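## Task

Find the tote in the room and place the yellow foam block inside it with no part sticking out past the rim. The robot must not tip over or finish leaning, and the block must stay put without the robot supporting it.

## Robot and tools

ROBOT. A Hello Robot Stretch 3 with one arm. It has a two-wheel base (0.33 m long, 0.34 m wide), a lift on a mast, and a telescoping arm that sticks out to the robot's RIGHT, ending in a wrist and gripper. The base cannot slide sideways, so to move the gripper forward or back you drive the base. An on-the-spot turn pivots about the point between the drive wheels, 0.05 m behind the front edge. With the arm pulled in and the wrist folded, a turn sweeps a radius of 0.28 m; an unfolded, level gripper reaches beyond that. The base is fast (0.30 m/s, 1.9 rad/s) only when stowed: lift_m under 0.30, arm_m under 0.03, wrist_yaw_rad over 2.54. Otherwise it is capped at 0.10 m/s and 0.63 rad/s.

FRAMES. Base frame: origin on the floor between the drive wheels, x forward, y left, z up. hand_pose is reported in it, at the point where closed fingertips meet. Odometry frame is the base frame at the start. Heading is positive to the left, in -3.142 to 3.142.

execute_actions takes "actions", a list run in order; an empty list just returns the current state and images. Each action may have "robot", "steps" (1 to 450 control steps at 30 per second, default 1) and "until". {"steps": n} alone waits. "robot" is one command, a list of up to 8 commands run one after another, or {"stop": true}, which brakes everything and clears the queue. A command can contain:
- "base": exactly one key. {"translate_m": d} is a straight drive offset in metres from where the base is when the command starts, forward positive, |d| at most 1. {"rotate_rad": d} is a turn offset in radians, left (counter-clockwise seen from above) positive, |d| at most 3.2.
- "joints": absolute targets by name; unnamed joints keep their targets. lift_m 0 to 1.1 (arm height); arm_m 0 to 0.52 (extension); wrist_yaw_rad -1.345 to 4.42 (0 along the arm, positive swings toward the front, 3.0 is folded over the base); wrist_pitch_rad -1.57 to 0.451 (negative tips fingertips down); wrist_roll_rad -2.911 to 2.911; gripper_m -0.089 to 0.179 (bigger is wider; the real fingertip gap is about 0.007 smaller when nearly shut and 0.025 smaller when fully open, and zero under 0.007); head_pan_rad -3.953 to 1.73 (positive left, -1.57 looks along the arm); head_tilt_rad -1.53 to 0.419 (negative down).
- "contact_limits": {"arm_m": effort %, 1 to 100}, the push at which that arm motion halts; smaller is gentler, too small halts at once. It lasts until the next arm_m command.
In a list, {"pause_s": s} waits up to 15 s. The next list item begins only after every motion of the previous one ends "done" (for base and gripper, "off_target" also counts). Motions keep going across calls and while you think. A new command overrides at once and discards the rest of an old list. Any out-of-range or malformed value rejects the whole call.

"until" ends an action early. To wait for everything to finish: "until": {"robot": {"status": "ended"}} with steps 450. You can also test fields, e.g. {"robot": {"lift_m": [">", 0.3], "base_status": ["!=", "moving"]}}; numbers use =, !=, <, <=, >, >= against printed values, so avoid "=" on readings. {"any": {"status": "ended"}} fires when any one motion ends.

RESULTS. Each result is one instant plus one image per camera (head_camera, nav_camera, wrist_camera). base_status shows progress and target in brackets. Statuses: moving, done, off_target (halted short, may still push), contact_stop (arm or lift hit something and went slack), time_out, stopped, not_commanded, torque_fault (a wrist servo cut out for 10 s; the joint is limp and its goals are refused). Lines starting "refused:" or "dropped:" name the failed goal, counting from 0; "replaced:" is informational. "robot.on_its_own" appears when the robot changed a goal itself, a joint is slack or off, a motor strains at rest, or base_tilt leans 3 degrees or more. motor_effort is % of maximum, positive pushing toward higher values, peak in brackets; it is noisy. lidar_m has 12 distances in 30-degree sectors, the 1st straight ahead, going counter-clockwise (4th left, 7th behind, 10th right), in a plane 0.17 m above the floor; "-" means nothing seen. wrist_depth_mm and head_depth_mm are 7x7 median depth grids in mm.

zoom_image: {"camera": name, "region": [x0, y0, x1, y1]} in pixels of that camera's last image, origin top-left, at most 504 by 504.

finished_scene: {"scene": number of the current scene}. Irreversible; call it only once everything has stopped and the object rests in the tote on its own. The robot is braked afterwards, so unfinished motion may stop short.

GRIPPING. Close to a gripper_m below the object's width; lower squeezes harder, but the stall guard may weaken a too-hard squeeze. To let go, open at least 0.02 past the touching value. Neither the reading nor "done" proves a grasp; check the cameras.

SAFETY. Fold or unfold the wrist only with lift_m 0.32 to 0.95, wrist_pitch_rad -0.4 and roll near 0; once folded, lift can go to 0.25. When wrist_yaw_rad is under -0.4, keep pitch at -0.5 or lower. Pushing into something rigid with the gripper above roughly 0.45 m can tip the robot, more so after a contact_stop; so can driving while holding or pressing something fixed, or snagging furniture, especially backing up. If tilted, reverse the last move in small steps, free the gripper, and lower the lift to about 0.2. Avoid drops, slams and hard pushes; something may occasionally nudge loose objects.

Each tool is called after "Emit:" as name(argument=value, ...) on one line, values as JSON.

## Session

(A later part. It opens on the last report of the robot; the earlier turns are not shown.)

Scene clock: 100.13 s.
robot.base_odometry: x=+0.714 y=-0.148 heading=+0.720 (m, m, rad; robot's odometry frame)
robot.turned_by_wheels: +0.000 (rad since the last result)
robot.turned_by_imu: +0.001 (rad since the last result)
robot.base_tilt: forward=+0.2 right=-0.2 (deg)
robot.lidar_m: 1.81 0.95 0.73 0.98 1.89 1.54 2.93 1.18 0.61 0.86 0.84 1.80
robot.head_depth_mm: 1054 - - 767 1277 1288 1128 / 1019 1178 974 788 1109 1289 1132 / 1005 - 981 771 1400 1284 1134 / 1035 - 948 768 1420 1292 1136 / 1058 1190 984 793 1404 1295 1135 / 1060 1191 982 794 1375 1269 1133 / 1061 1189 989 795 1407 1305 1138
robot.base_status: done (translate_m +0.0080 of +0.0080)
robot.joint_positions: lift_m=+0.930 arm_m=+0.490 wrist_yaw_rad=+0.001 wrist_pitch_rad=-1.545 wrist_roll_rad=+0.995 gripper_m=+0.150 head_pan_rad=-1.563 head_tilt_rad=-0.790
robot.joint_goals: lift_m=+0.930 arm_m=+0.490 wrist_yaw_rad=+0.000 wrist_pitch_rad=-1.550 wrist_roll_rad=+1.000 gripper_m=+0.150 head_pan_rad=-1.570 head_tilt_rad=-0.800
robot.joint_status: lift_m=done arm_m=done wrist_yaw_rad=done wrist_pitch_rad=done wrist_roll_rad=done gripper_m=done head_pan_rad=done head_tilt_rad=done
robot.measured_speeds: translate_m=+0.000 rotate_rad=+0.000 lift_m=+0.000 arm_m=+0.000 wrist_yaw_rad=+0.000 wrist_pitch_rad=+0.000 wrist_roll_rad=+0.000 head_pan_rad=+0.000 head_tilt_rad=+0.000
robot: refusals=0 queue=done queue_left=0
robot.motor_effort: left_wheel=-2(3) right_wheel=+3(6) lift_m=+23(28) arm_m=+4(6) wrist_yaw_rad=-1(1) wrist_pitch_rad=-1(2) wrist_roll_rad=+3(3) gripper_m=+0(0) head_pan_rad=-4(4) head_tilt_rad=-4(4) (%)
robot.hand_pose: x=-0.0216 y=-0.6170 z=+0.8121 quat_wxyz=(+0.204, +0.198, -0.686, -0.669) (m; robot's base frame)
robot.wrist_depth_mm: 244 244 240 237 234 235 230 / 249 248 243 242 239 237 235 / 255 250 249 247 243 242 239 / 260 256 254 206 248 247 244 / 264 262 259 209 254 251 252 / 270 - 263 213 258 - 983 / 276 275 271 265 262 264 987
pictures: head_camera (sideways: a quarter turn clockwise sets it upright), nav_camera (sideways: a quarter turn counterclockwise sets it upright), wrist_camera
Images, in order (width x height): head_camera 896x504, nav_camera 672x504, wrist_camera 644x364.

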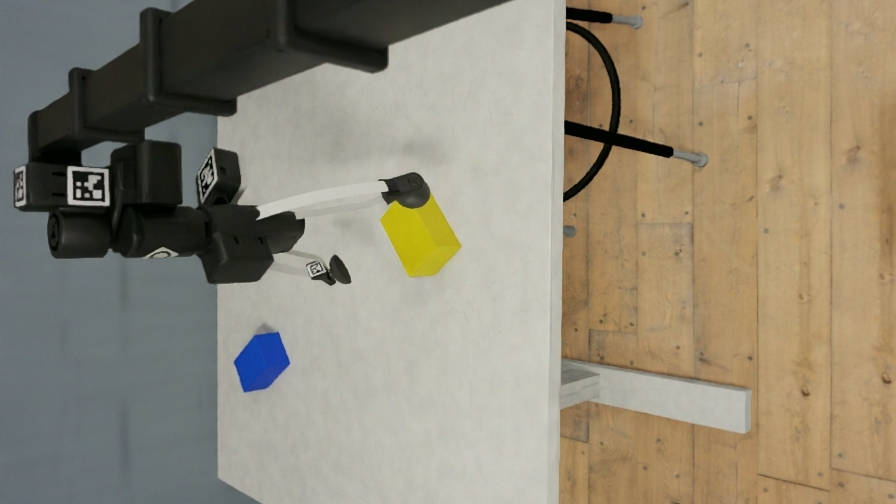

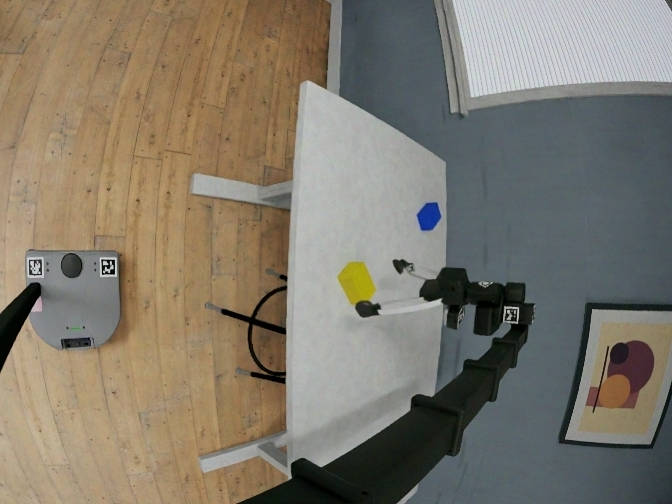

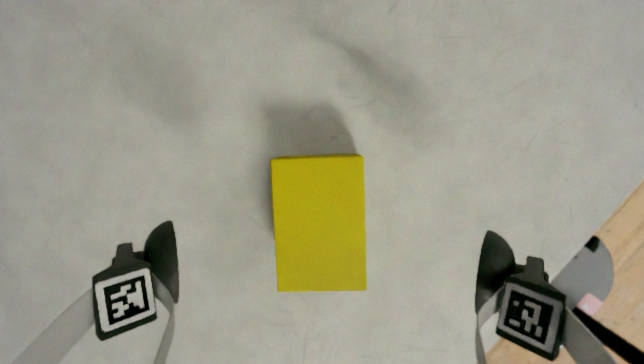

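Emit:
execute_actions(actions=[{"robot":{"joints":{"arm_m":0.497,"lift_m":0.875}},"steps":450,"until":{"robot":{"status":"ended"}}}])

Scene clock: 104.67 s.
robot.base_odometry: x=+0.714 y=-0.148 heading=+0.720 (m, m, rad; robot's odometry frame)
robot.turned_by_wheels: +0.000 (rad since the last result)
robot.turned_by_imu: +0.001 (rad since the last result)
robot.base_tilt: forward=+0.3 right=-0.3 (deg)
robot.lidar_m: 1.81 0.96 0.73 0.98 1.89 1.54 2.93 1.18 0.61 0.86 0.84 1.80
robot.head_depth_mm: 1046 1179 - - 1406 1291 1123 / 1056 - 944 788 1135 1284 1128 / 1038 - 946 771 1400 1289 1132 / 1057 1184 919 770 1401 1295 1135 / 1057 1186 983 792 1402 1293 1139 / 1056 1188 984 793 1375 1274 1138 / 1059 1198 989 794 1410 1292 1135
robot.base_status: done (translate_m +0.0080 of +0.0080)
robot.joint_positions: lift_m=+0.875 arm_m=+0.497 wrist_yaw_rad=+0.001 wrist_pitch_rad=-1.545 wrist_roll_rad=+0.995 gripper_m=+0.150 head_pan_rad=-1.563 head_tilt_rad=-0.790
robot.joint_goals: lift_m=+0.875 arm_m=+0.497 wrist_yaw_rad=+0.000 wrist_pitch_rad=-1.550 wrist_roll_rad=+1.000 gripper_m=+0.150 head_pan_rad=-1.570 head_tilt_rad=-0.800
robot.joint_status: lift_m=done arm_m=done wrist_yaw_rad=done wrist_pitch_rad=done wrist_roll_rad=done gripper_m=done head_pan_rad=done head_tilt_rad=done
robot.measured_speeds: translate_m=+0.000 rotate_rad=+0.000 lift_m=+0.000 arm_m=+0.000 wrist_yaw_rad=+0.000 wrist_pitch_rad=+0.000 wrist_roll_rad=+0.000 head_pan_rad=+0.000 head_tilt_rad=+0.000
robot: refusals=0 queue=done queue_left=0
robot.motor_effort: left_wheel=-2(2) right_wheel=+2(2) lift_m=+23(24) arm_m=+3(4) wrist_yaw_rad=-2(1) wrist_pitch_rad=-1(1) wrist_roll_rad=+3(3) gripper_m=+0(0) head_pan_rad=-3(4) head_tilt_rad=-4(4) (%)
robot.hand_pose: x=-0.0216 y=-0.6240 z=+0.7571 quat_wxyz=(+0.204, +0.198, -0.686, -0.669) (m; robot's base frame)
robot.wrist_depth_mm: 190 188 187 184 183 181 179 / 193 192 190 187 186 184 182 / 198 196 195 191 190 188 186 / 203 200 197 151 192 190 189 / 206 203 201 153 196 194 193 / 211 - 206 156 200 - 198 / 216 213 209 159 205 204 201
pictures: head_camera (sideways: a quarter turn clockwise sets it upright), nav_camera (sideways: a quarter turn counterclockwise sets it upright), wrist_camera
Images, in order (width x height): head_camera 896x504, nav_camera 672x504, wrist_camera 644x364.

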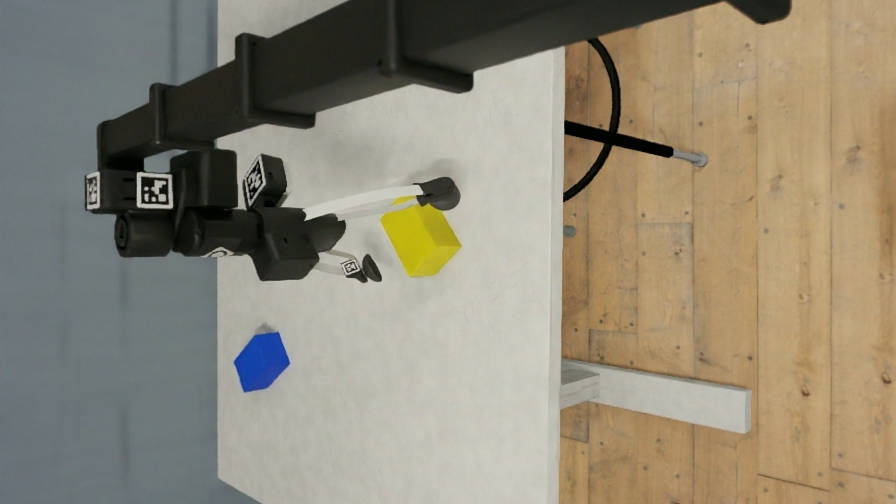

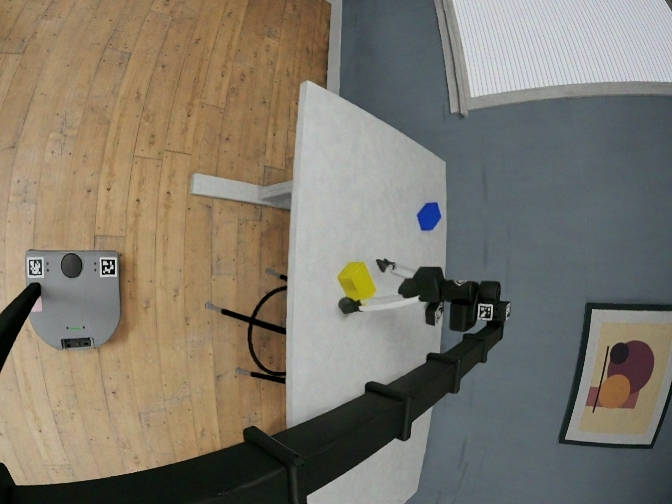

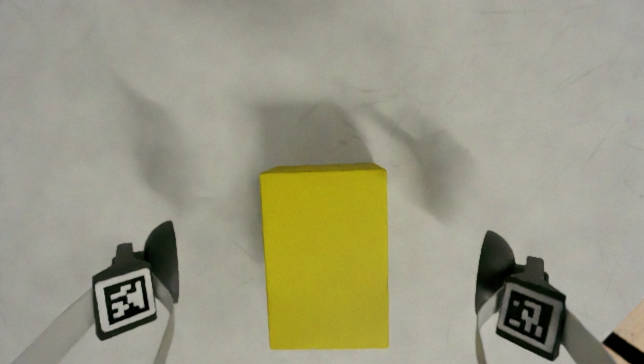

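Emit:
execute_actions(actions=[{"robot":[{"joints":{"lift_m":0.857}},{"joints":{"gripper_m":0.02}}],"steps":450,"until":{"robot":{"status":"ended"}}}])

Scene clock: 112.17 s.
robot.base_odometry: x=+0.714 y=-0.148 heading=+0.720 (m, m, rad; robot's odometry frame)
robot.turned_by_wheels: +0.000 (rad since the last result)
robot.turned_by_imu: +0.001 (rad since the last result)
robot.base_tilt: forward=+0.3 right=+0.0 (deg)
robot.lidar_m: 1.82 0.96 0.73 0.97 1.89 1.54 2.94 1.18 0.61 0.86 0.84 1.80
robot.head_depth_mm: 1056 1170 1009 - - 1271 1119 / 1055 1165 934 789 1139 1294 1132 / 1043 - 944 778 1407 1280 1130 / 1055 1189 933 766 1413 1293 1134 / 1055 1192 983 794 1410 1293 1133 / 1060 1191 979 794 1372 1264 1136 / 1059 1196 989 795 1411 1298 1135
robot.base_status: done (translate_m +0.0080 of +0.0080)
robot.joint_positions: lift_m=+0.857 arm_m=+0.497 wrist_yaw_rad=+0.001 wrist_pitch_rad=-1.545 wrist_roll_rad=+0.995 gripper_m=+0.021 head_pan_rad=-1.563 head_tilt_rad=-0.790
robot.joint_goals: lift_m=+0.857 arm_m=+0.497 wrist_yaw_rad=+0.000 wrist_pitch_rad=-1.550 wrist_roll_rad=+1.000 gripper_m=+0.020 head_pan_rad=-1.570 head_tilt_rad=-0.800
robot.joint_status: lift_m=done arm_m=done wrist_yaw_rad=done wrist_pitch_rad=done wrist_roll_rad=done gripper_m=done head_pan_rad=done head_tilt_rad=done
robot.measured_speeds: translate_m=+0.000 rotate_rad=+0.000 lift_m=+0.000 arm_m=+0.000 wrist_yaw_rad=+0.000 wrist_pitch_rad=+0.000 wrist_roll_rad=+0.000 head_pan_rad=+0.000 head_tilt_rad=+0.000
robot: refusals=0 queue=done queue_left=0
robot.motor_effort: left_wheel=-2(2) right_wheel=+2(2) lift_m=+23(23) arm_m=+3(3) wrist_yaw_rad=-1(1) wrist_pitch_rad=-1(1) wrist_roll_rad=+3(3) gripper_m=-18(100) head_pan_rad=-3(3) head_tilt_rad=-4(4) (%)
robot.hand_pose: x=-0.0216 y=-0.6240 z=+0.7391 quat_wxyz=(+0.204, +0.198, -0.686, -0.669) (m; robot's base frame)
robot.wrist_depth_mm: 173 171 169 168 166 164 162 / 175 174 172 171 169 167 165 / 179 177 176 174 172 170 167 / 183 181 178 130 174 173 171 / 187 185 182 130 178 177 175 / 189 189 134 134 133 180 178 / 195 193 190 137 187 183 181
pictures: head_camera (sideways: a quarter turn clockwise sets it upright), nav_camera (sideways: a quarter turn counterclockwise sets it upright), wrist_camera
Images, in order (width x height): head_camera 896x504, nav_camera 672x504, wrist_camera 644x364.

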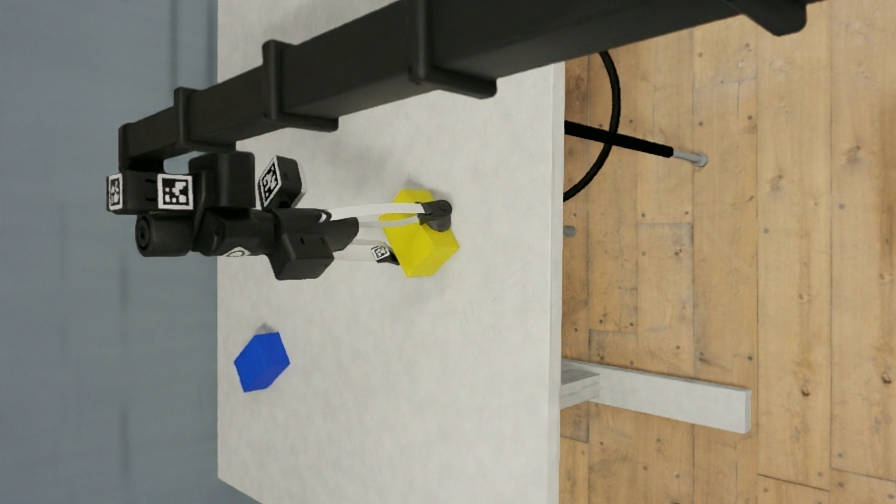

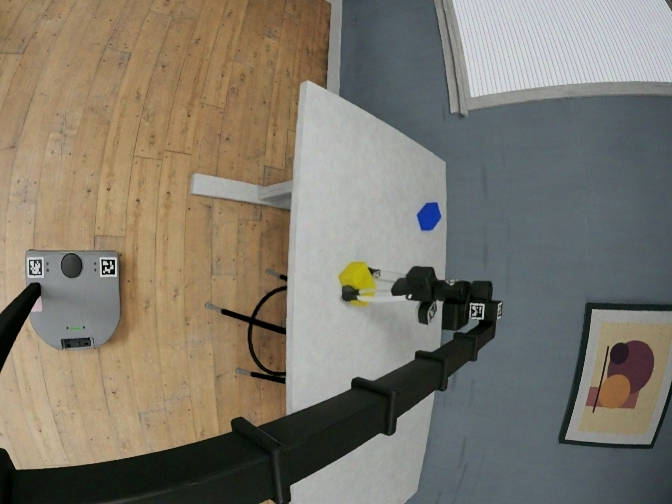

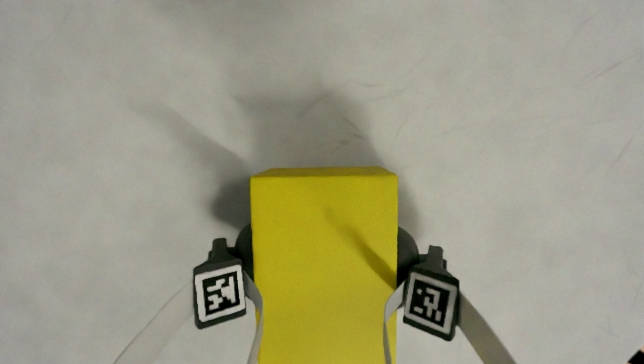

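Emit:
execute_actions(actions=[{"robot":{"joints":{"lift_m":0.93,"head_pan_rad":1.2,"head_tilt_rad":-0.6}},"steps":100,"until":{"robot":{"lift_m":[">",0.9]}}},{"robot":{"base":{"translate_m":0.8},"joints":{"arm_m":0.0,"wrist_roll_rad":0}},"steps":450,"until":{"robot":{"status":"ended"}}}])

Scene clock: 128.10 s.
robot.base_odometry: x=+1.316 y=+0.380 heading=+0.720 (m, m, rad; robot's odometry frame)
robot.turned_by_wheels: +0.000 (rad since the last result)
robot.turned_by_imu: +0.002 (rad since the last result)
robot.base_tilt: forward=+0.3 right=-0.3 (deg)
robot.lidar_m: 1.02 1.07 1.50 0.67 0.70 2.27 3.71 1.14 0.93 1.25 1.31 1.05
robot.head_depth_mm: 1367 1458 1559 1680 1689 1422 1208 / 1585 1718 1847 1986 1742 1420 1203 / 1915 2110 2302 2247 1756 1425 1209 / 2264 2528 2732 2245 1745 1436 1211 / 2201 2446 2692 2170 1757 1436 1220 / 2118 2315 2585 2204 1758 1337 1164 / 2049 2224 2396 738 816 938 1119
robot.base_status: done (translate_m +0.8000 of +0.8000)
robot.joint_positions: lift_m=+0.930 arm_m=+0.002 wrist_yaw_rad=+0.001 wrist_pitch_rad=-1.546 wrist_roll_rad=+0.004 gripper_m=+0.021 head_pan_rad=+1.193 head_tilt_rad=-0.606
robot.joint_goals: lift_m=+0.930 arm_m=+0.000 wrist_yaw_rad=+0.000 wrist_pitch_rad=-1.550 wrist_roll_rad=+0.000 gripper_m=+0.020 head_pan_rad=+1.200 head_tilt_rad=-0.600
robot.joint_status: lift_m=done arm_m=done wrist_yaw_rad=done wrist_pitch_rad=done wrist_roll_rad=done gripper_m=done head_pan_rad=done head_tilt_rad=done
robot.measured_speeds: translate_m=+0.000 rotate_rad=+0.000 lift_m=+0.000 arm_m=+0.000 wrist_yaw_rad=+0.000 wrist_pitch_rad=+0.000 wrist_roll_rad=+0.000 head_pan_rad=+0.000 head_tilt_rad=+0.000
robot: refusals=0 queue=done queue_left=0
robot.motor_effort: left_wheel=-2(2) right_wheel=+2(6) lift_m=+29(32) arm_m=-5(4) wrist_yaw_rad=-2(1) wrist_pitch_rad=-1(1) wrist_roll_rad=-2(3) gripper_m=-18(17) head_pan_rad=+5(54) head_tilt_rad=+2(12) (%)
robot.hand_pose: x=-0.0217 y=-0.1293 z=+0.8118 quat_wxyz=(+0.506, +0.493, -0.507, -0.495) (m; robot's base frame)
robot.wrist_depth_mm: 941 938 945 938 936 943 915 / 984 987 961 927 945 925 935 / - 993 982 - 972 944 934 / - - - 129 965 963 957 / - - 983 131 975 - 971 / - - 134 133 133 - 989 / - - - 136 - - -
pictures: head_camera (sideways: a quarter turn clockwise sets it upright), nav_camera (sideways: a quarter turn counterclockwise sets it upright), wrist_camera
Images, in order (width x height): head_camera 896x504, nav_camera 672x504, wrist_camera 644x364.

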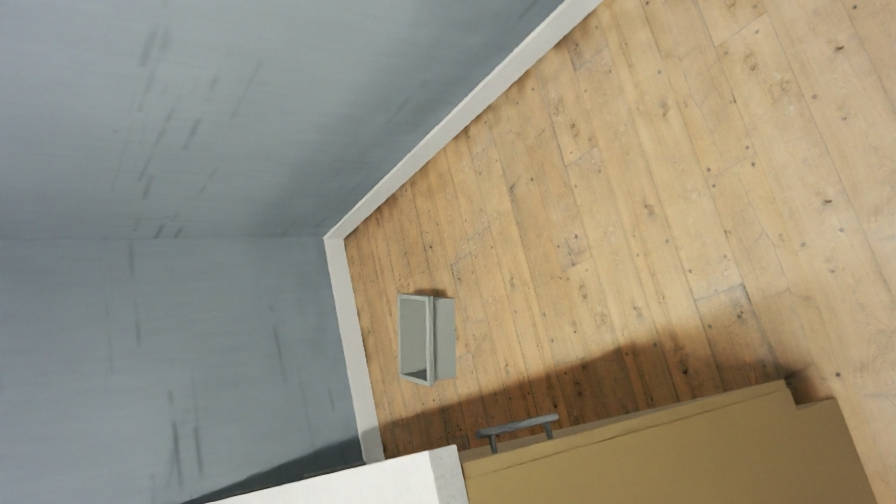

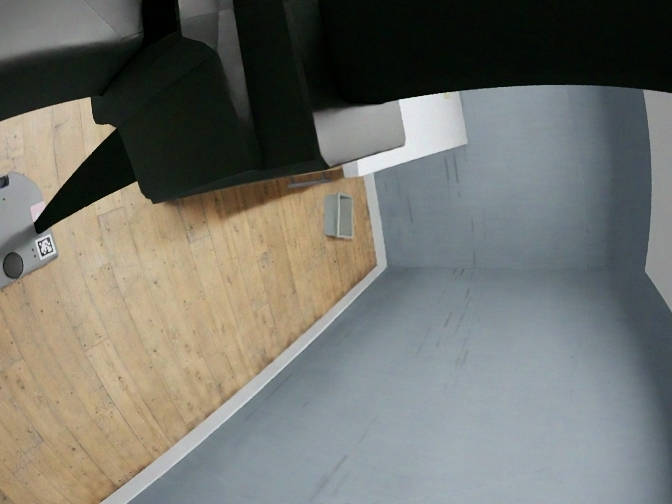

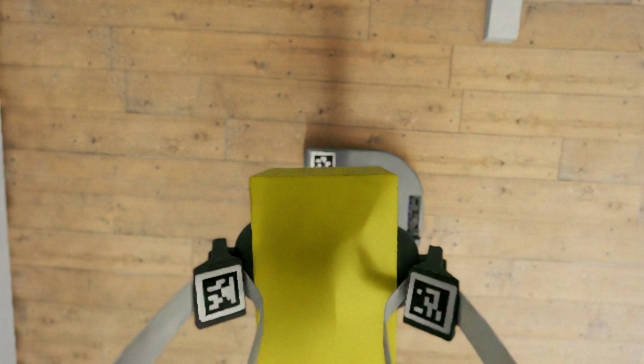

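Emit:
execute_actions(actions=[{"robot":{"base":{"rotate_rad":1.0},"joints":{"wrist_pitch_rad":-0.4,"wrist_yaw_rad":2.7,"lift_m":0.285,"head_pan_rad":0.4,"head_tilt_rad":-0.8}},"steps":150,"until":{"robot":{"base_status":["!=","moving"]}}},{"robot":{"base":{"translate_m":0.3}},"steps":200,"until":{"robot":{"status":"ended"}}},{"robot":[{"base":{"translate_m":0.45}},{"base":{"rotate_rad":0.55}}],"steps":200,"until":{"robot":{"status":"ended"}}}])

Scene clock: 162.97 s.
robot.base_odometry: x=+1.205 y=+1.121 heading=+2.270 (m, m, rad; robot's odometry frame)
robot.turned_by_wheels: +1.550 (rad since the last result)
robot.turned_by_imu: +1.578 (rad since the last result)
robot.base_tilt: forward=+0.2 right=-0.4 (deg)
robot.lidar_m: 1.43 0.53 0.39 0.38 2.13 1.67 1.89 0.90 0.66 0.64 0.66 0.92
robot.head_depth_mm: 1565 1753 2007 1726 1489 1286 1129 / 1558 1833 2063 1729 1498 1289 1132 / 1283 1324 1646 1739 1501 1286 1133 / 1256 975 1118 1338 1477 1291 1133 / 1261 862 853 970 1135 1268 1128 / 1270 864 687 762 855 981 1114 / 1749 866 658 612 689 765 863
robot.base_status: done (rotate_rad +0.5498 of +0.5500)
robot.joint_positions: lift_m=+0.285 arm_m=+0.002 wrist_yaw_rad=+2.697 wrist_pitch_rad=-0.421 wrist_roll_rad=+0.004 gripper_m=+0.021 head_pan_rad=+0.407 head_tilt_rad=-0.791
robot.joint_goals: lift_m=+0.285 arm_m=+0.000 wrist_yaw_rad=+2.700 wrist_pitch_rad=-0.400 wrist_roll_rad=+0.000 gripper_m=+0.020 head_pan_rad=+0.400 head_tilt_rad=-0.800
robot.joint_status: lift_m=done arm_m=done wrist_yaw_rad=done wrist_pitch_rad=done wrist_roll_rad=done gripper_m=done head_pan_rad=done head_tilt_rad=done
robot.measured_speeds: translate_m=+0.000 rotate_rad=+0.000 lift_m=+0.000 arm_m=+0.000 wrist_yaw_rad=+0.000 wrist_pitch_rad=+0.000 wrist_roll_rad=+0.000 head_pan_rad=+0.000 head_tilt_rad=+0.000
robot: refusals=0 queue=done queue_left=0
robot.motor_effort: left_wheel=-2(7) right_wheel=+2(8) lift_m=+23(29) arm_m=-5(5) wrist_yaw_rad=+3(5) wrist_pitch_rad=+6(5) wrist_roll_rad=-2(2) gripper_m=-18(18) head_pan_rad=-4(44) head_tilt_rad=-3(16) (%)
robot.hand_pose: x=+0.0750 y=+0.0552 z=+0.2970 quat_wxyz=(+0.297, +0.708, -0.008, +0.641) (m; robot's base frame)
robot.wrist_depth_mm: - - 382 421 475 533 616 / - - 417 458 515 598 701 / - - 449 509 579 724 927 / - 793 488 130 721 764 777 / - 627 591 131 612 626 619 / - 518 134 134 133 513 515 / 440 - - 136 417 440 437
pictures: head_camera (sideways: a quarter turn clockwise sets it upright), nav_camera (sideways: a quarter turn counterclockwise sets it upright), wrist_camera
Images, in order (width x height): head_camera 896x504, nav_camera 672x504, wrist_camera 644x364.

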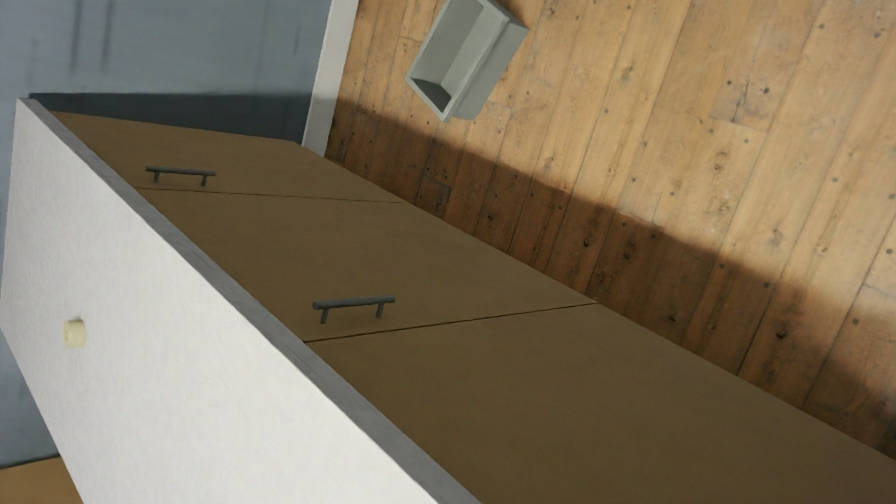

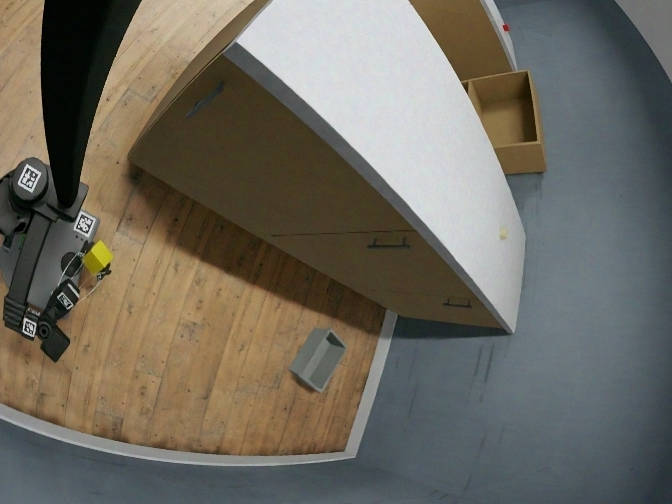

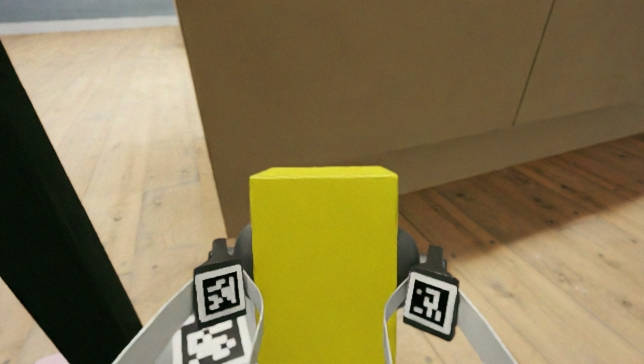

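Emit:
execute_actions(actions=[{"robot":[{"base":{"translate_m":0.78},"joints":{"head_pan_rad":-1.57,"head_tilt_rad":-1.1}},{"base":{"rotate_rad":1.53}},{"joints":{"lift_m":0.40}},{"joints":{"wrist_yaw_rad":0}}],"steps":450,"until":{"robot":{"status":"ended"}}}])

Scene clock: 180.13 s.
robot.base_odometry: x=+0.703 y=+1.718 heading=-2.484 (m, m, rad; robot's odometry frame)
robot.turned_by_wheels: +1.530 (rad since the last result)
robot.turned_by_imu: +1.556 (rad since the last result)
robot.base_tilt: forward=+0.2 right=-0.4 (deg)
robot.lidar_m: 0.37 0.38 0.51 2.67 0.95 0.68 0.65 0.67 0.89 1.09 0.55 0.39
robot.head_depth_mm: 1085 1333 1553 1438 1299 1189 1123 / 1076 1326 1556 1431 1298 1208 - / 1073 1313 1549 1438 1303 - - / 1066 1301 1548 1436 1246 1213 - / 1061 1293 1548 1449 1289 1192 1096 / 1056 1283 1543 1435 1299 1188 1094 / 1051 1203 1213 1178 1155 1161 1086
robot.base_status: done (rotate_rad +1.5298 of +1.5300)
robot.joint_positions: lift_m=+0.400 arm_m=+0.002 wrist_yaw_rad=+0.003 wrist_pitch_rad=-0.421 wrist_roll_rad=+0.004 gripper_m=+0.021 head_pan_rad=-1.564 head_tilt_rad=-1.087
robot.joint_goals: lift_m=+0.400 arm_m=+0.000 wrist_yaw_rad=+0.000 wrist_pitch_rad=-0.400 wrist_roll_rad=+0.000 gripper_m=+0.020 head_pan_rad=-1.570 head_tilt_rad=-1.100
robot.joint_status: lift_m=done arm_m=done wrist_yaw_rad=done wrist_pitch_rad=done wrist_roll_rad=done gripper_m=done head_pan_rad=done head_tilt_rad=done
robot.measured_speeds: translate_m=+0.000 rotate_rad=+0.000 lift_m=+0.000 arm_m=+0.000 wrist_yaw_rad=+0.000 wrist_pitch_rad=+0.000 wrist_roll_rad=+0.000 head_pan_rad=+0.000 head_tilt_rad=+0.000
robot: refusals=0 queue=done queue_left=0
robot.motor_effort: left_wheel=-2(10) right_wheel=+3(9) lift_m=+29(30) arm_m=-5(5) wrist_yaw_rad=-3(4) wrist_pitch_rad=+6(6) wrist_roll_rad=-2(2) gripper_m=-17(18) head_pan_rad=-3(51) head_tilt_rad=-5(21) (%)
robot.hand_pose: x=-0.0208 y=-0.3710 z=+0.4118 quat_wxyz=(+0.691, +0.149, -0.692, -0.147) (m; robot's base frame)
robot.wrist_depth_mm: 465 698 784 767 768 755 738 / 466 688 844 837 839 814 740 / 472 682 898 900 921 901 726 / 473 695 933 130 960 938 735 / 472 728 766 131 779 795 727 / 517 663 135 133 132 661 661 / 533 556 457 136 461 563 556
pictures: head_camera (sideways: a quarter turn clockwise sets it upright), nav_camera (sideways: a quarter turn counterclockwise sets it upright), wrist_camera
Images, in order (width x height): head_camera 896x504, nav_camera 672x504, wrist_camera 644x364.

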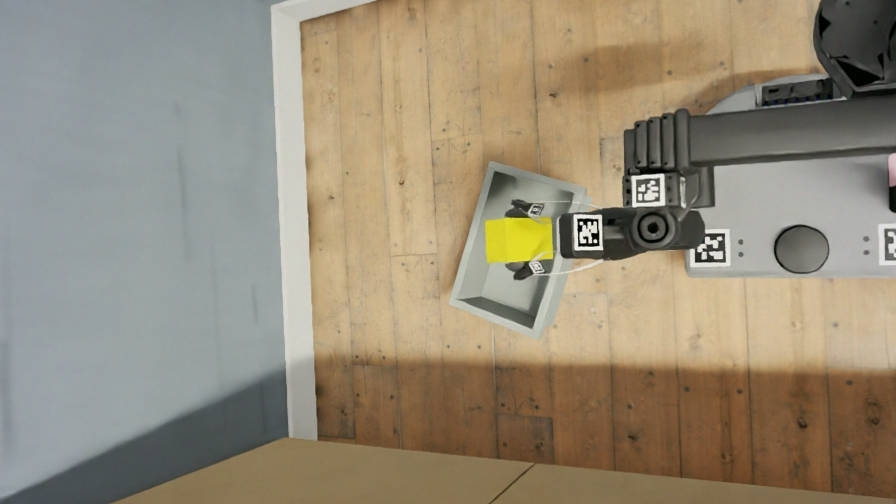

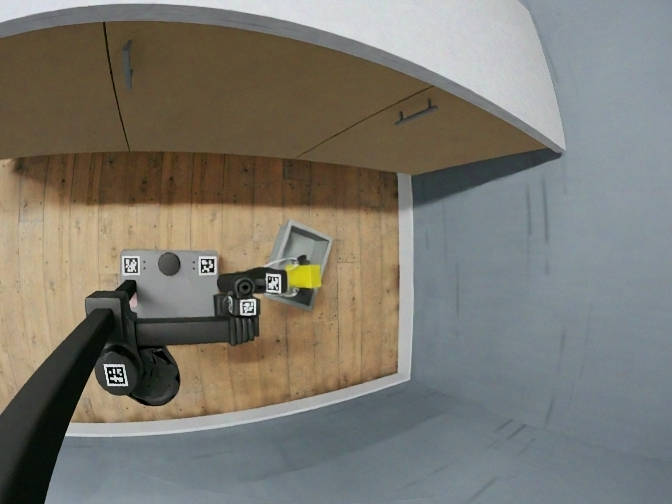

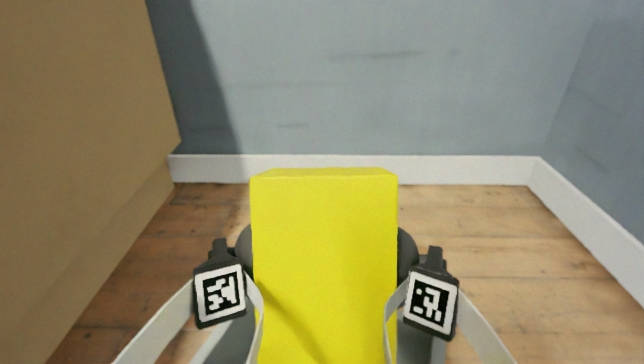

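Emit:
execute_actions(actions=[{"robot":{"base":{"translate_m":0.015},"joints":{"wrist_pitch_rad":-1.55,"arm_m":0.365,"wrist_roll_rad":0.3,"lift_m":0.34}},"steps":450,"until":{"robot":{"status":"ended"}}}])

Scene clock: 192.80 s.
robot.base_odometry: x=+0.691 y=+1.709 heading=-2.484 (m, m, rad; robot's odometry frame)
robot.turned_by_wheels: +0.000 (rad since the last result)
robot.turned_by_imu: +0.001 (rad since the last result)
robot.base_tilt: forward=+0.3 right=-0.3 (deg)
robot.lidar_m: 0.36 0.37 0.49 2.67 0.97 0.69 0.66 0.68 0.91 1.09 0.53 0.37
robot.head_depth_mm: 1085 1322 1574 1429 1302 1184 1119 / 1083 1317 1555 1438 1294 1210 - / 1074 1313 1566 1409 1269 - - / 1066 1300 1543 1372 1287 1220 - / 1058 1299 1533 1430 1287 1199 1097 / 1059 1280 1542 1438 1300 1193 1096 / 1048 1190 1165 1126 1092 1148 1072
robot.base_status: done (translate_m +0.0150 of +0.0150)
robot.joint_positions: lift_m=+0.340 arm_m=+0.365 wrist_yaw_rad=+0.001 wrist_pitch_rad=-1.545 wrist_roll_rad=+0.296 gripper_m=+0.021 head_pan_rad=-1.564 head_tilt_rad=-1.087
robot.joint_goals: lift_m=+0.340 arm_m=+0.365 wrist_yaw_rad=+0.000 wrist_pitch_rad=-1.550 wrist_roll_rad=+0.300 gripper_m=+0.020 head_pan_rad=-1.570 head_tilt_rad=-1.100
robot.joint_status: lift_m=done arm_m=done wrist_yaw_rad=done wrist_pitch_rad=done wrist_roll_rad=done gripper_m=done head_pan_rad=done head_tilt_rad=done
robot.measured_speeds: translate_m=+0.000 rotate_rad=+0.000 lift_m=+0.000 arm_m=+0.000 wrist_yaw_rad=+0.000 wrist_pitch_rad=+0.000 wrist_roll_rad=+0.000 head_pan_rad=+0.000 head_tilt_rad=+0.000
robot: refusals=0 queue=done queue_left=0
robot.motor_effort: left_wheel=-2(4) right_wheel=+3(6) lift_m=+23(28) arm_m=+3(3) wrist_yaw_rad=-2(3) wrist_pitch_rad=-2(4) wrist_roll_rad=+3(4) gripper_m=-18(16) head_pan_rad=-3(3) head_tilt_rad=-5(5) (%)
robot.hand_pose: x=-0.0217 y=-0.4922 z=+0.2221 quat_wxyz=(+0.427, +0.416, -0.575, -0.561) (m; robot's base frame)
robot.wrist_depth_mm: 374 367 368 360 359 357 351 / 383 375 374 366 366 361 357 / 386 379 373 375 370 273 364 / 396 385 371 130 376 316 376 / 400 401 321 131 343 309 378 / 416 402 134 133 133 387 388 / 418 414 412 136 405 398 397
pictures: head_camera (sideways: a quarter turn clockwise sets it upright), nav_camera (sideways: a quarter turn counterclockwise sets it upright), wrist_camera
Images, in order (width x height): head_camera 896x504, nav_camera 672x504, wrist_camera 644x364.

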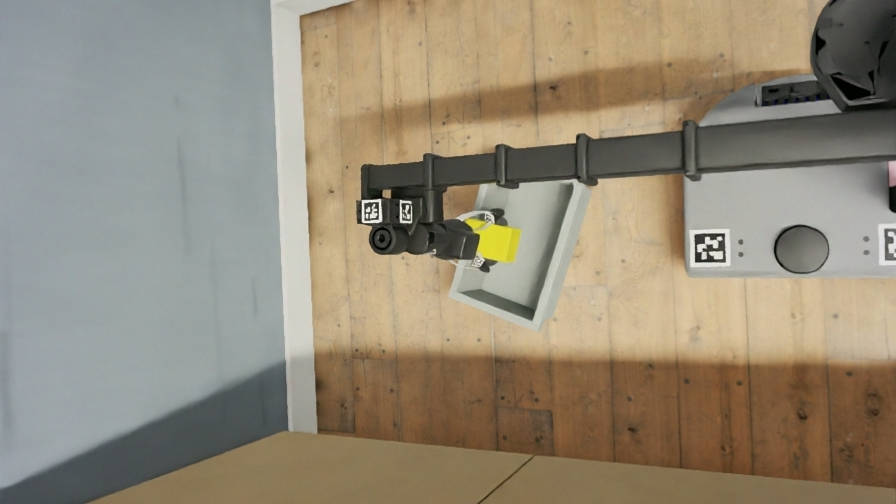

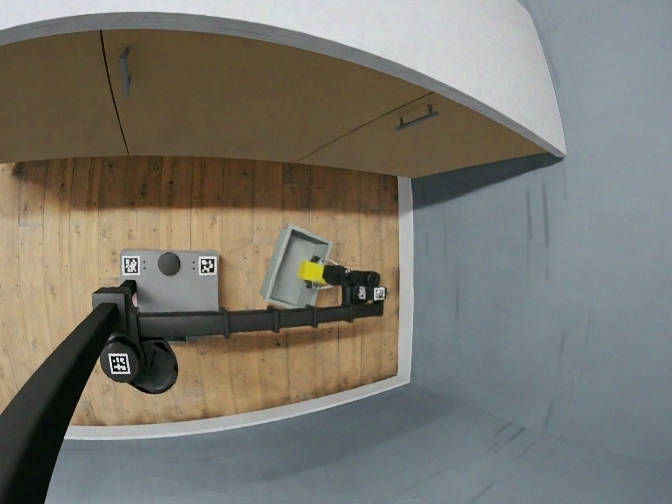

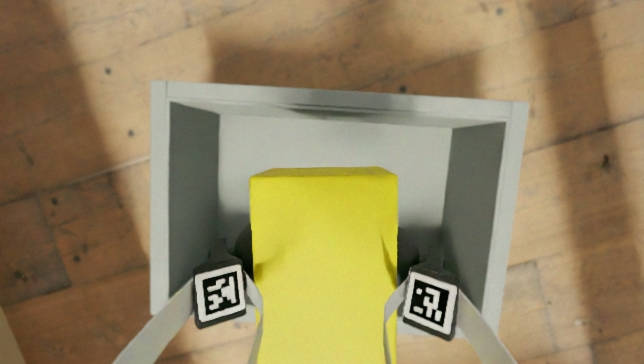

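Emit:
execute_actions(actions=[{"robot":{"joints":{"lift_m":0.158}},"steps":450,"until":{"robot":{"status":"ended"}}}])

Scene clock: 199.63 s.
robot.base_odometry: x=+0.691 y=+1.709 heading=-2.484 (m, m, rad; robot's odometry frame)
robot.turned_by_wheels: +0.000 (rad since the last result)
robot.turned_by_imu: +0.001 (rad since the last result)
robot.base_tilt: forward=+0.2 right=-0.4 (deg)
robot.lidar_m: 0.36 0.37 0.49 2.67 0.97 0.69 0.66 0.68 0.91 1.09 0.53 0.37
robot.head_depth_mm: 1086 1336 1556 1430 1296 1188 1108 / 1083 1323 1560 1437 1297 1206 - / 1072 1315 1536 1456 1284 - - / 1070 1307 1551 1453 1270 1219 - / 1061 1300 1541 1440 1287 1188 1103 / 1057 1291 1552 1437 1302 1191 1098 / 1054 1184 1168 1133 1098 1152 1072
robot.base_status: done (translate_m +0.0150 of +0.0150)
robot.joint_positions: lift_m=+0.158 arm_m=+0.365 wrist_yaw_rad=+0.001 wrist_pitch_rad=-1.545 wrist_roll_rad=+0.296 gripper_m=+0.021 head_pan_rad=-1.564 head_tilt_rad=-1.087
robot.joint_goals: lift_m=+0.158 arm_m=+0.365 wrist_yaw_rad=+0.000 wrist_pitch_rad=-1.550 wrist_roll_rad=+0.300 gripper_m=+0.020 head_pan_rad=-1.570 head_tilt_rad=-1.100
robot.joint_status: lift_m=done arm_m=done wrist_yaw_rad=done wrist_pitch_rad=done wrist_roll_rad=done gripper_m=done head_pan_rad=done head_tilt_rad=done
robot.measured_speeds: translate_m=+0.000 rotate_rad=+0.000 lift_m=+0.000 arm_m=+0.000 wrist_yaw_rad=+0.000 wrist_pitch_rad=+0.000 wrist_roll_rad=+0.000 head_pan_rad=+0.000 head_tilt_rad=+0.000
robot: refusals=0 queue=done queue_left=0
robot.motor_effort: left_wheel=-2(2) right_wheel=+2(2) lift_m=+23(24) arm_m=+3(3) wrist_yaw_rad=-2(0) wrist_pitch_rad=-1(2) wrist_roll_rad=+3(3) gripper_m=-18(18) head_pan_rad=-3(3) head_tilt_rad=-4(5) (%)
robot.hand_pose: x=-0.0217 y=-0.4921 z=+0.0401 quat_wxyz=(+0.427, +0.416, -0.575, -0.561) (m; robot's base frame)
robot.wrist_depth_mm: - 80 76 73 73 72 71 / 148 158 144 131 120 111 102 / 160 195 194 190 191 187 163 / 163 199 198 129 193 192 161 / 165 201 201 131 197 196 159 / 166 207 134 133 133 200 156 / 168 206 209 136 205 203 155
pictures: head_camera (sideways: a quarter turn clockwise sets it upright), nav_camera (sideways: a quarter turn counterclockwise sets it upright), wrist_camera
Images, in order (width x height): head_camera 896x504, nav_camera 672x504, wrist_camera 644x364.

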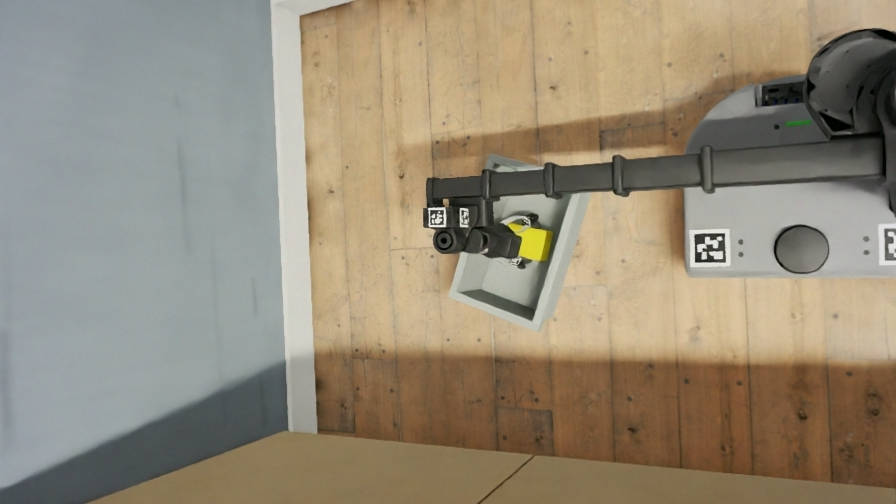

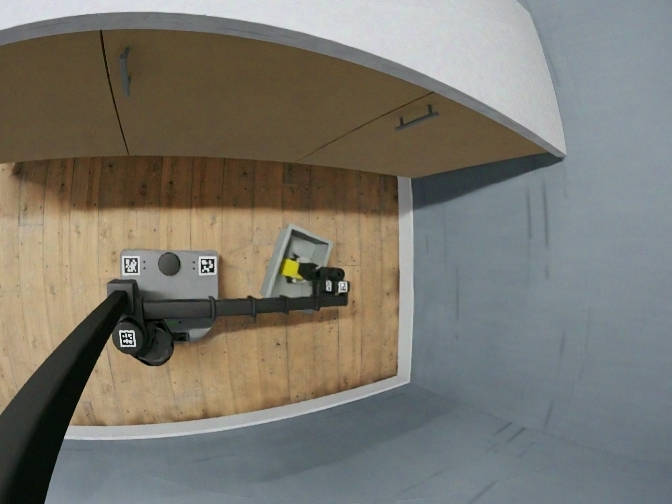

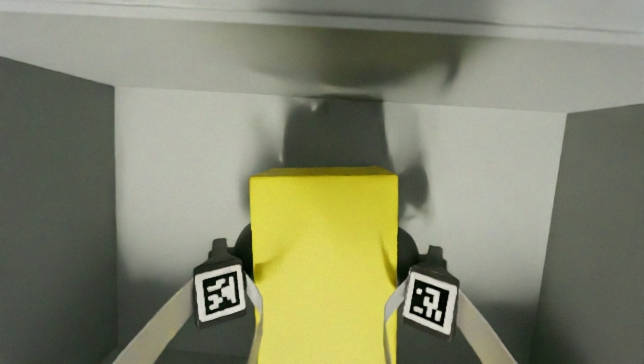

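Emit:
execute_actions(actions=[{"robot":[{"joints":{"lift_m":0.142}},{"joints":{"gripper_m":0.11}},{"joints":{"lift_m":0.3}}],"steps":450,"until":{"robot":{"status":"ended"}}}])

Scene clock: 206.33 s.
robot.base_odometry: x=+0.691 y=+1.709 heading=-2.484 (m, m, rad; robot's odometry frame)
robot.turned_by_wheels: +0.000 (rad since the last result)
robot.turned_by_imu: +0.001 (rad since the last result)
robot.base_tilt: forward=+0.1 right=-0.3 (deg)
robot.lidar_m: 0.36 0.37 0.49 2.67 0.97 0.69 0.66 0.68 0.91 1.09 0.53 0.37
robot.head_depth_mm: 1088 1336 1572 1429 1304 1189 1114 / 1080 1324 1554 1435 1303 1208 - / 1074 1313 1548 1408 1285 - - / 1069 1306 1545 1409 1285 1222 - / 1062 1293 1547 1441 1286 1186 1093 / 1056 1287 1548 1432 1311 1188 1097 / 1053 1179 1162 1127 1095 1145 1070
robot.base_status: done (translate_m +0.0150 of +0.0150)
robot.joint_positions: lift_m=+0.300 arm_m=+0.365 wrist_yaw_rad=+0.001 wrist_pitch_rad=-1.545 wrist_roll_rad=+0.296 gripper_m=+0.110 head_pan_rad=-1.564 head_tilt_rad=-1.087
robot.joint_goals: lift_m=+0.300 arm_m=+0.365 wrist_yaw_rad=+0.000 wrist_pitch_rad=-1.550 wrist_roll_rad=+0.300 gripper_m=+0.110 head_pan_rad=-1.570 head_tilt_rad=-1.100
robot.joint_status: lift_m=done arm_m=done wrist_yaw_rad=done wrist_pitch_rad=done wrist_roll_rad=done gripper_m=done head_pan_rad=done head_tilt_rad=done
robot.measured_speeds: translate_m=+0.000 rotate_rad=+0.000 lift_m=+0.000 arm_m=+0.000 wrist_yaw_rad=+0.000 wrist_pitch_rad=+0.000 wrist_roll_rad=+0.000 head_pan_rad=+0.000 head_tilt_rad=+0.000
robot: refusals=0 queue=done queue_left=0
robot.motor_effort: left_wheel=-2(3) right_wheel=+2(2) lift_m=+29(30) arm_m=+3(2) wrist_yaw_rad=-1(1) wrist_pitch_rad=-1(1) wrist_roll_rad=+3(3) gripper_m=+0(98) head_pan_rad=-3(4) head_tilt_rad=-6(5) (%)
robot.hand_pose: x=-0.0217 y=-0.4920 z=+0.1818 quat_wxyz=(+0.427, +0.416, -0.575, -0.561) (m; robot's base frame)
robot.wrist_depth_mm: 332 330 326 323 321 319 315 / 340 332 223 325 324 321 319 / 345 253 336 333 330 234 327 / 352 258 343 296 337 246 330 / 359 262 350 302 345 243 341 / 369 362 312 322 338 226 349 / 377 373 241 248 242 232 350
pictures: head_camera (sideways: a quarter turn clockwise sets it upright), nav_camera (sideways: a quarter turn counterclockwise sets it upright), wrist_camera
Images, in order (width x height): head_camera 896x504, nav_camera 672x504, wrist_camera 644x364.

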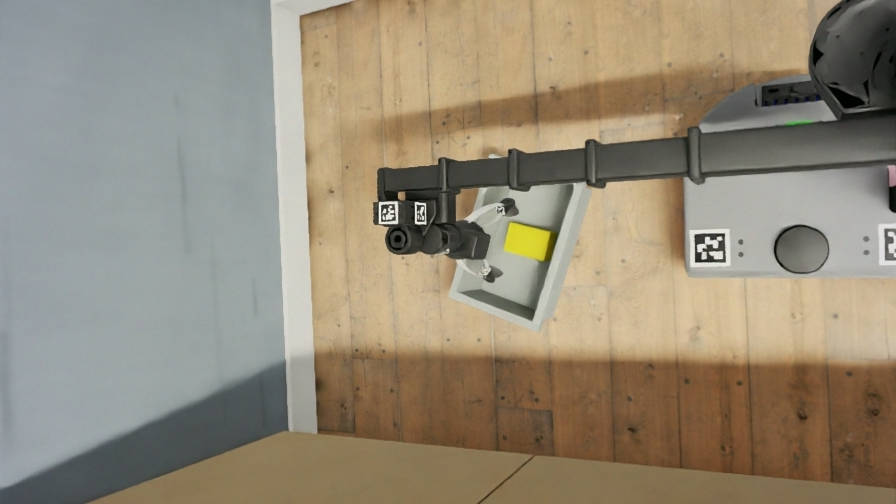

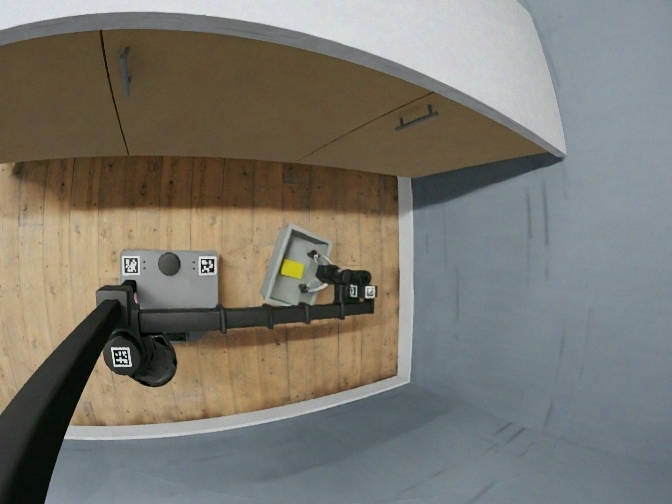

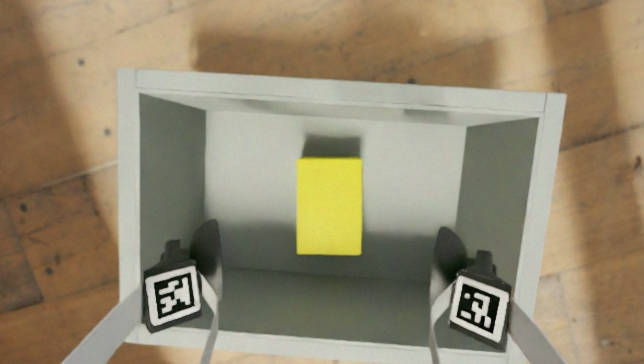

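Emit:
finished_scene(scene=1)

The scene is finished: the task was done.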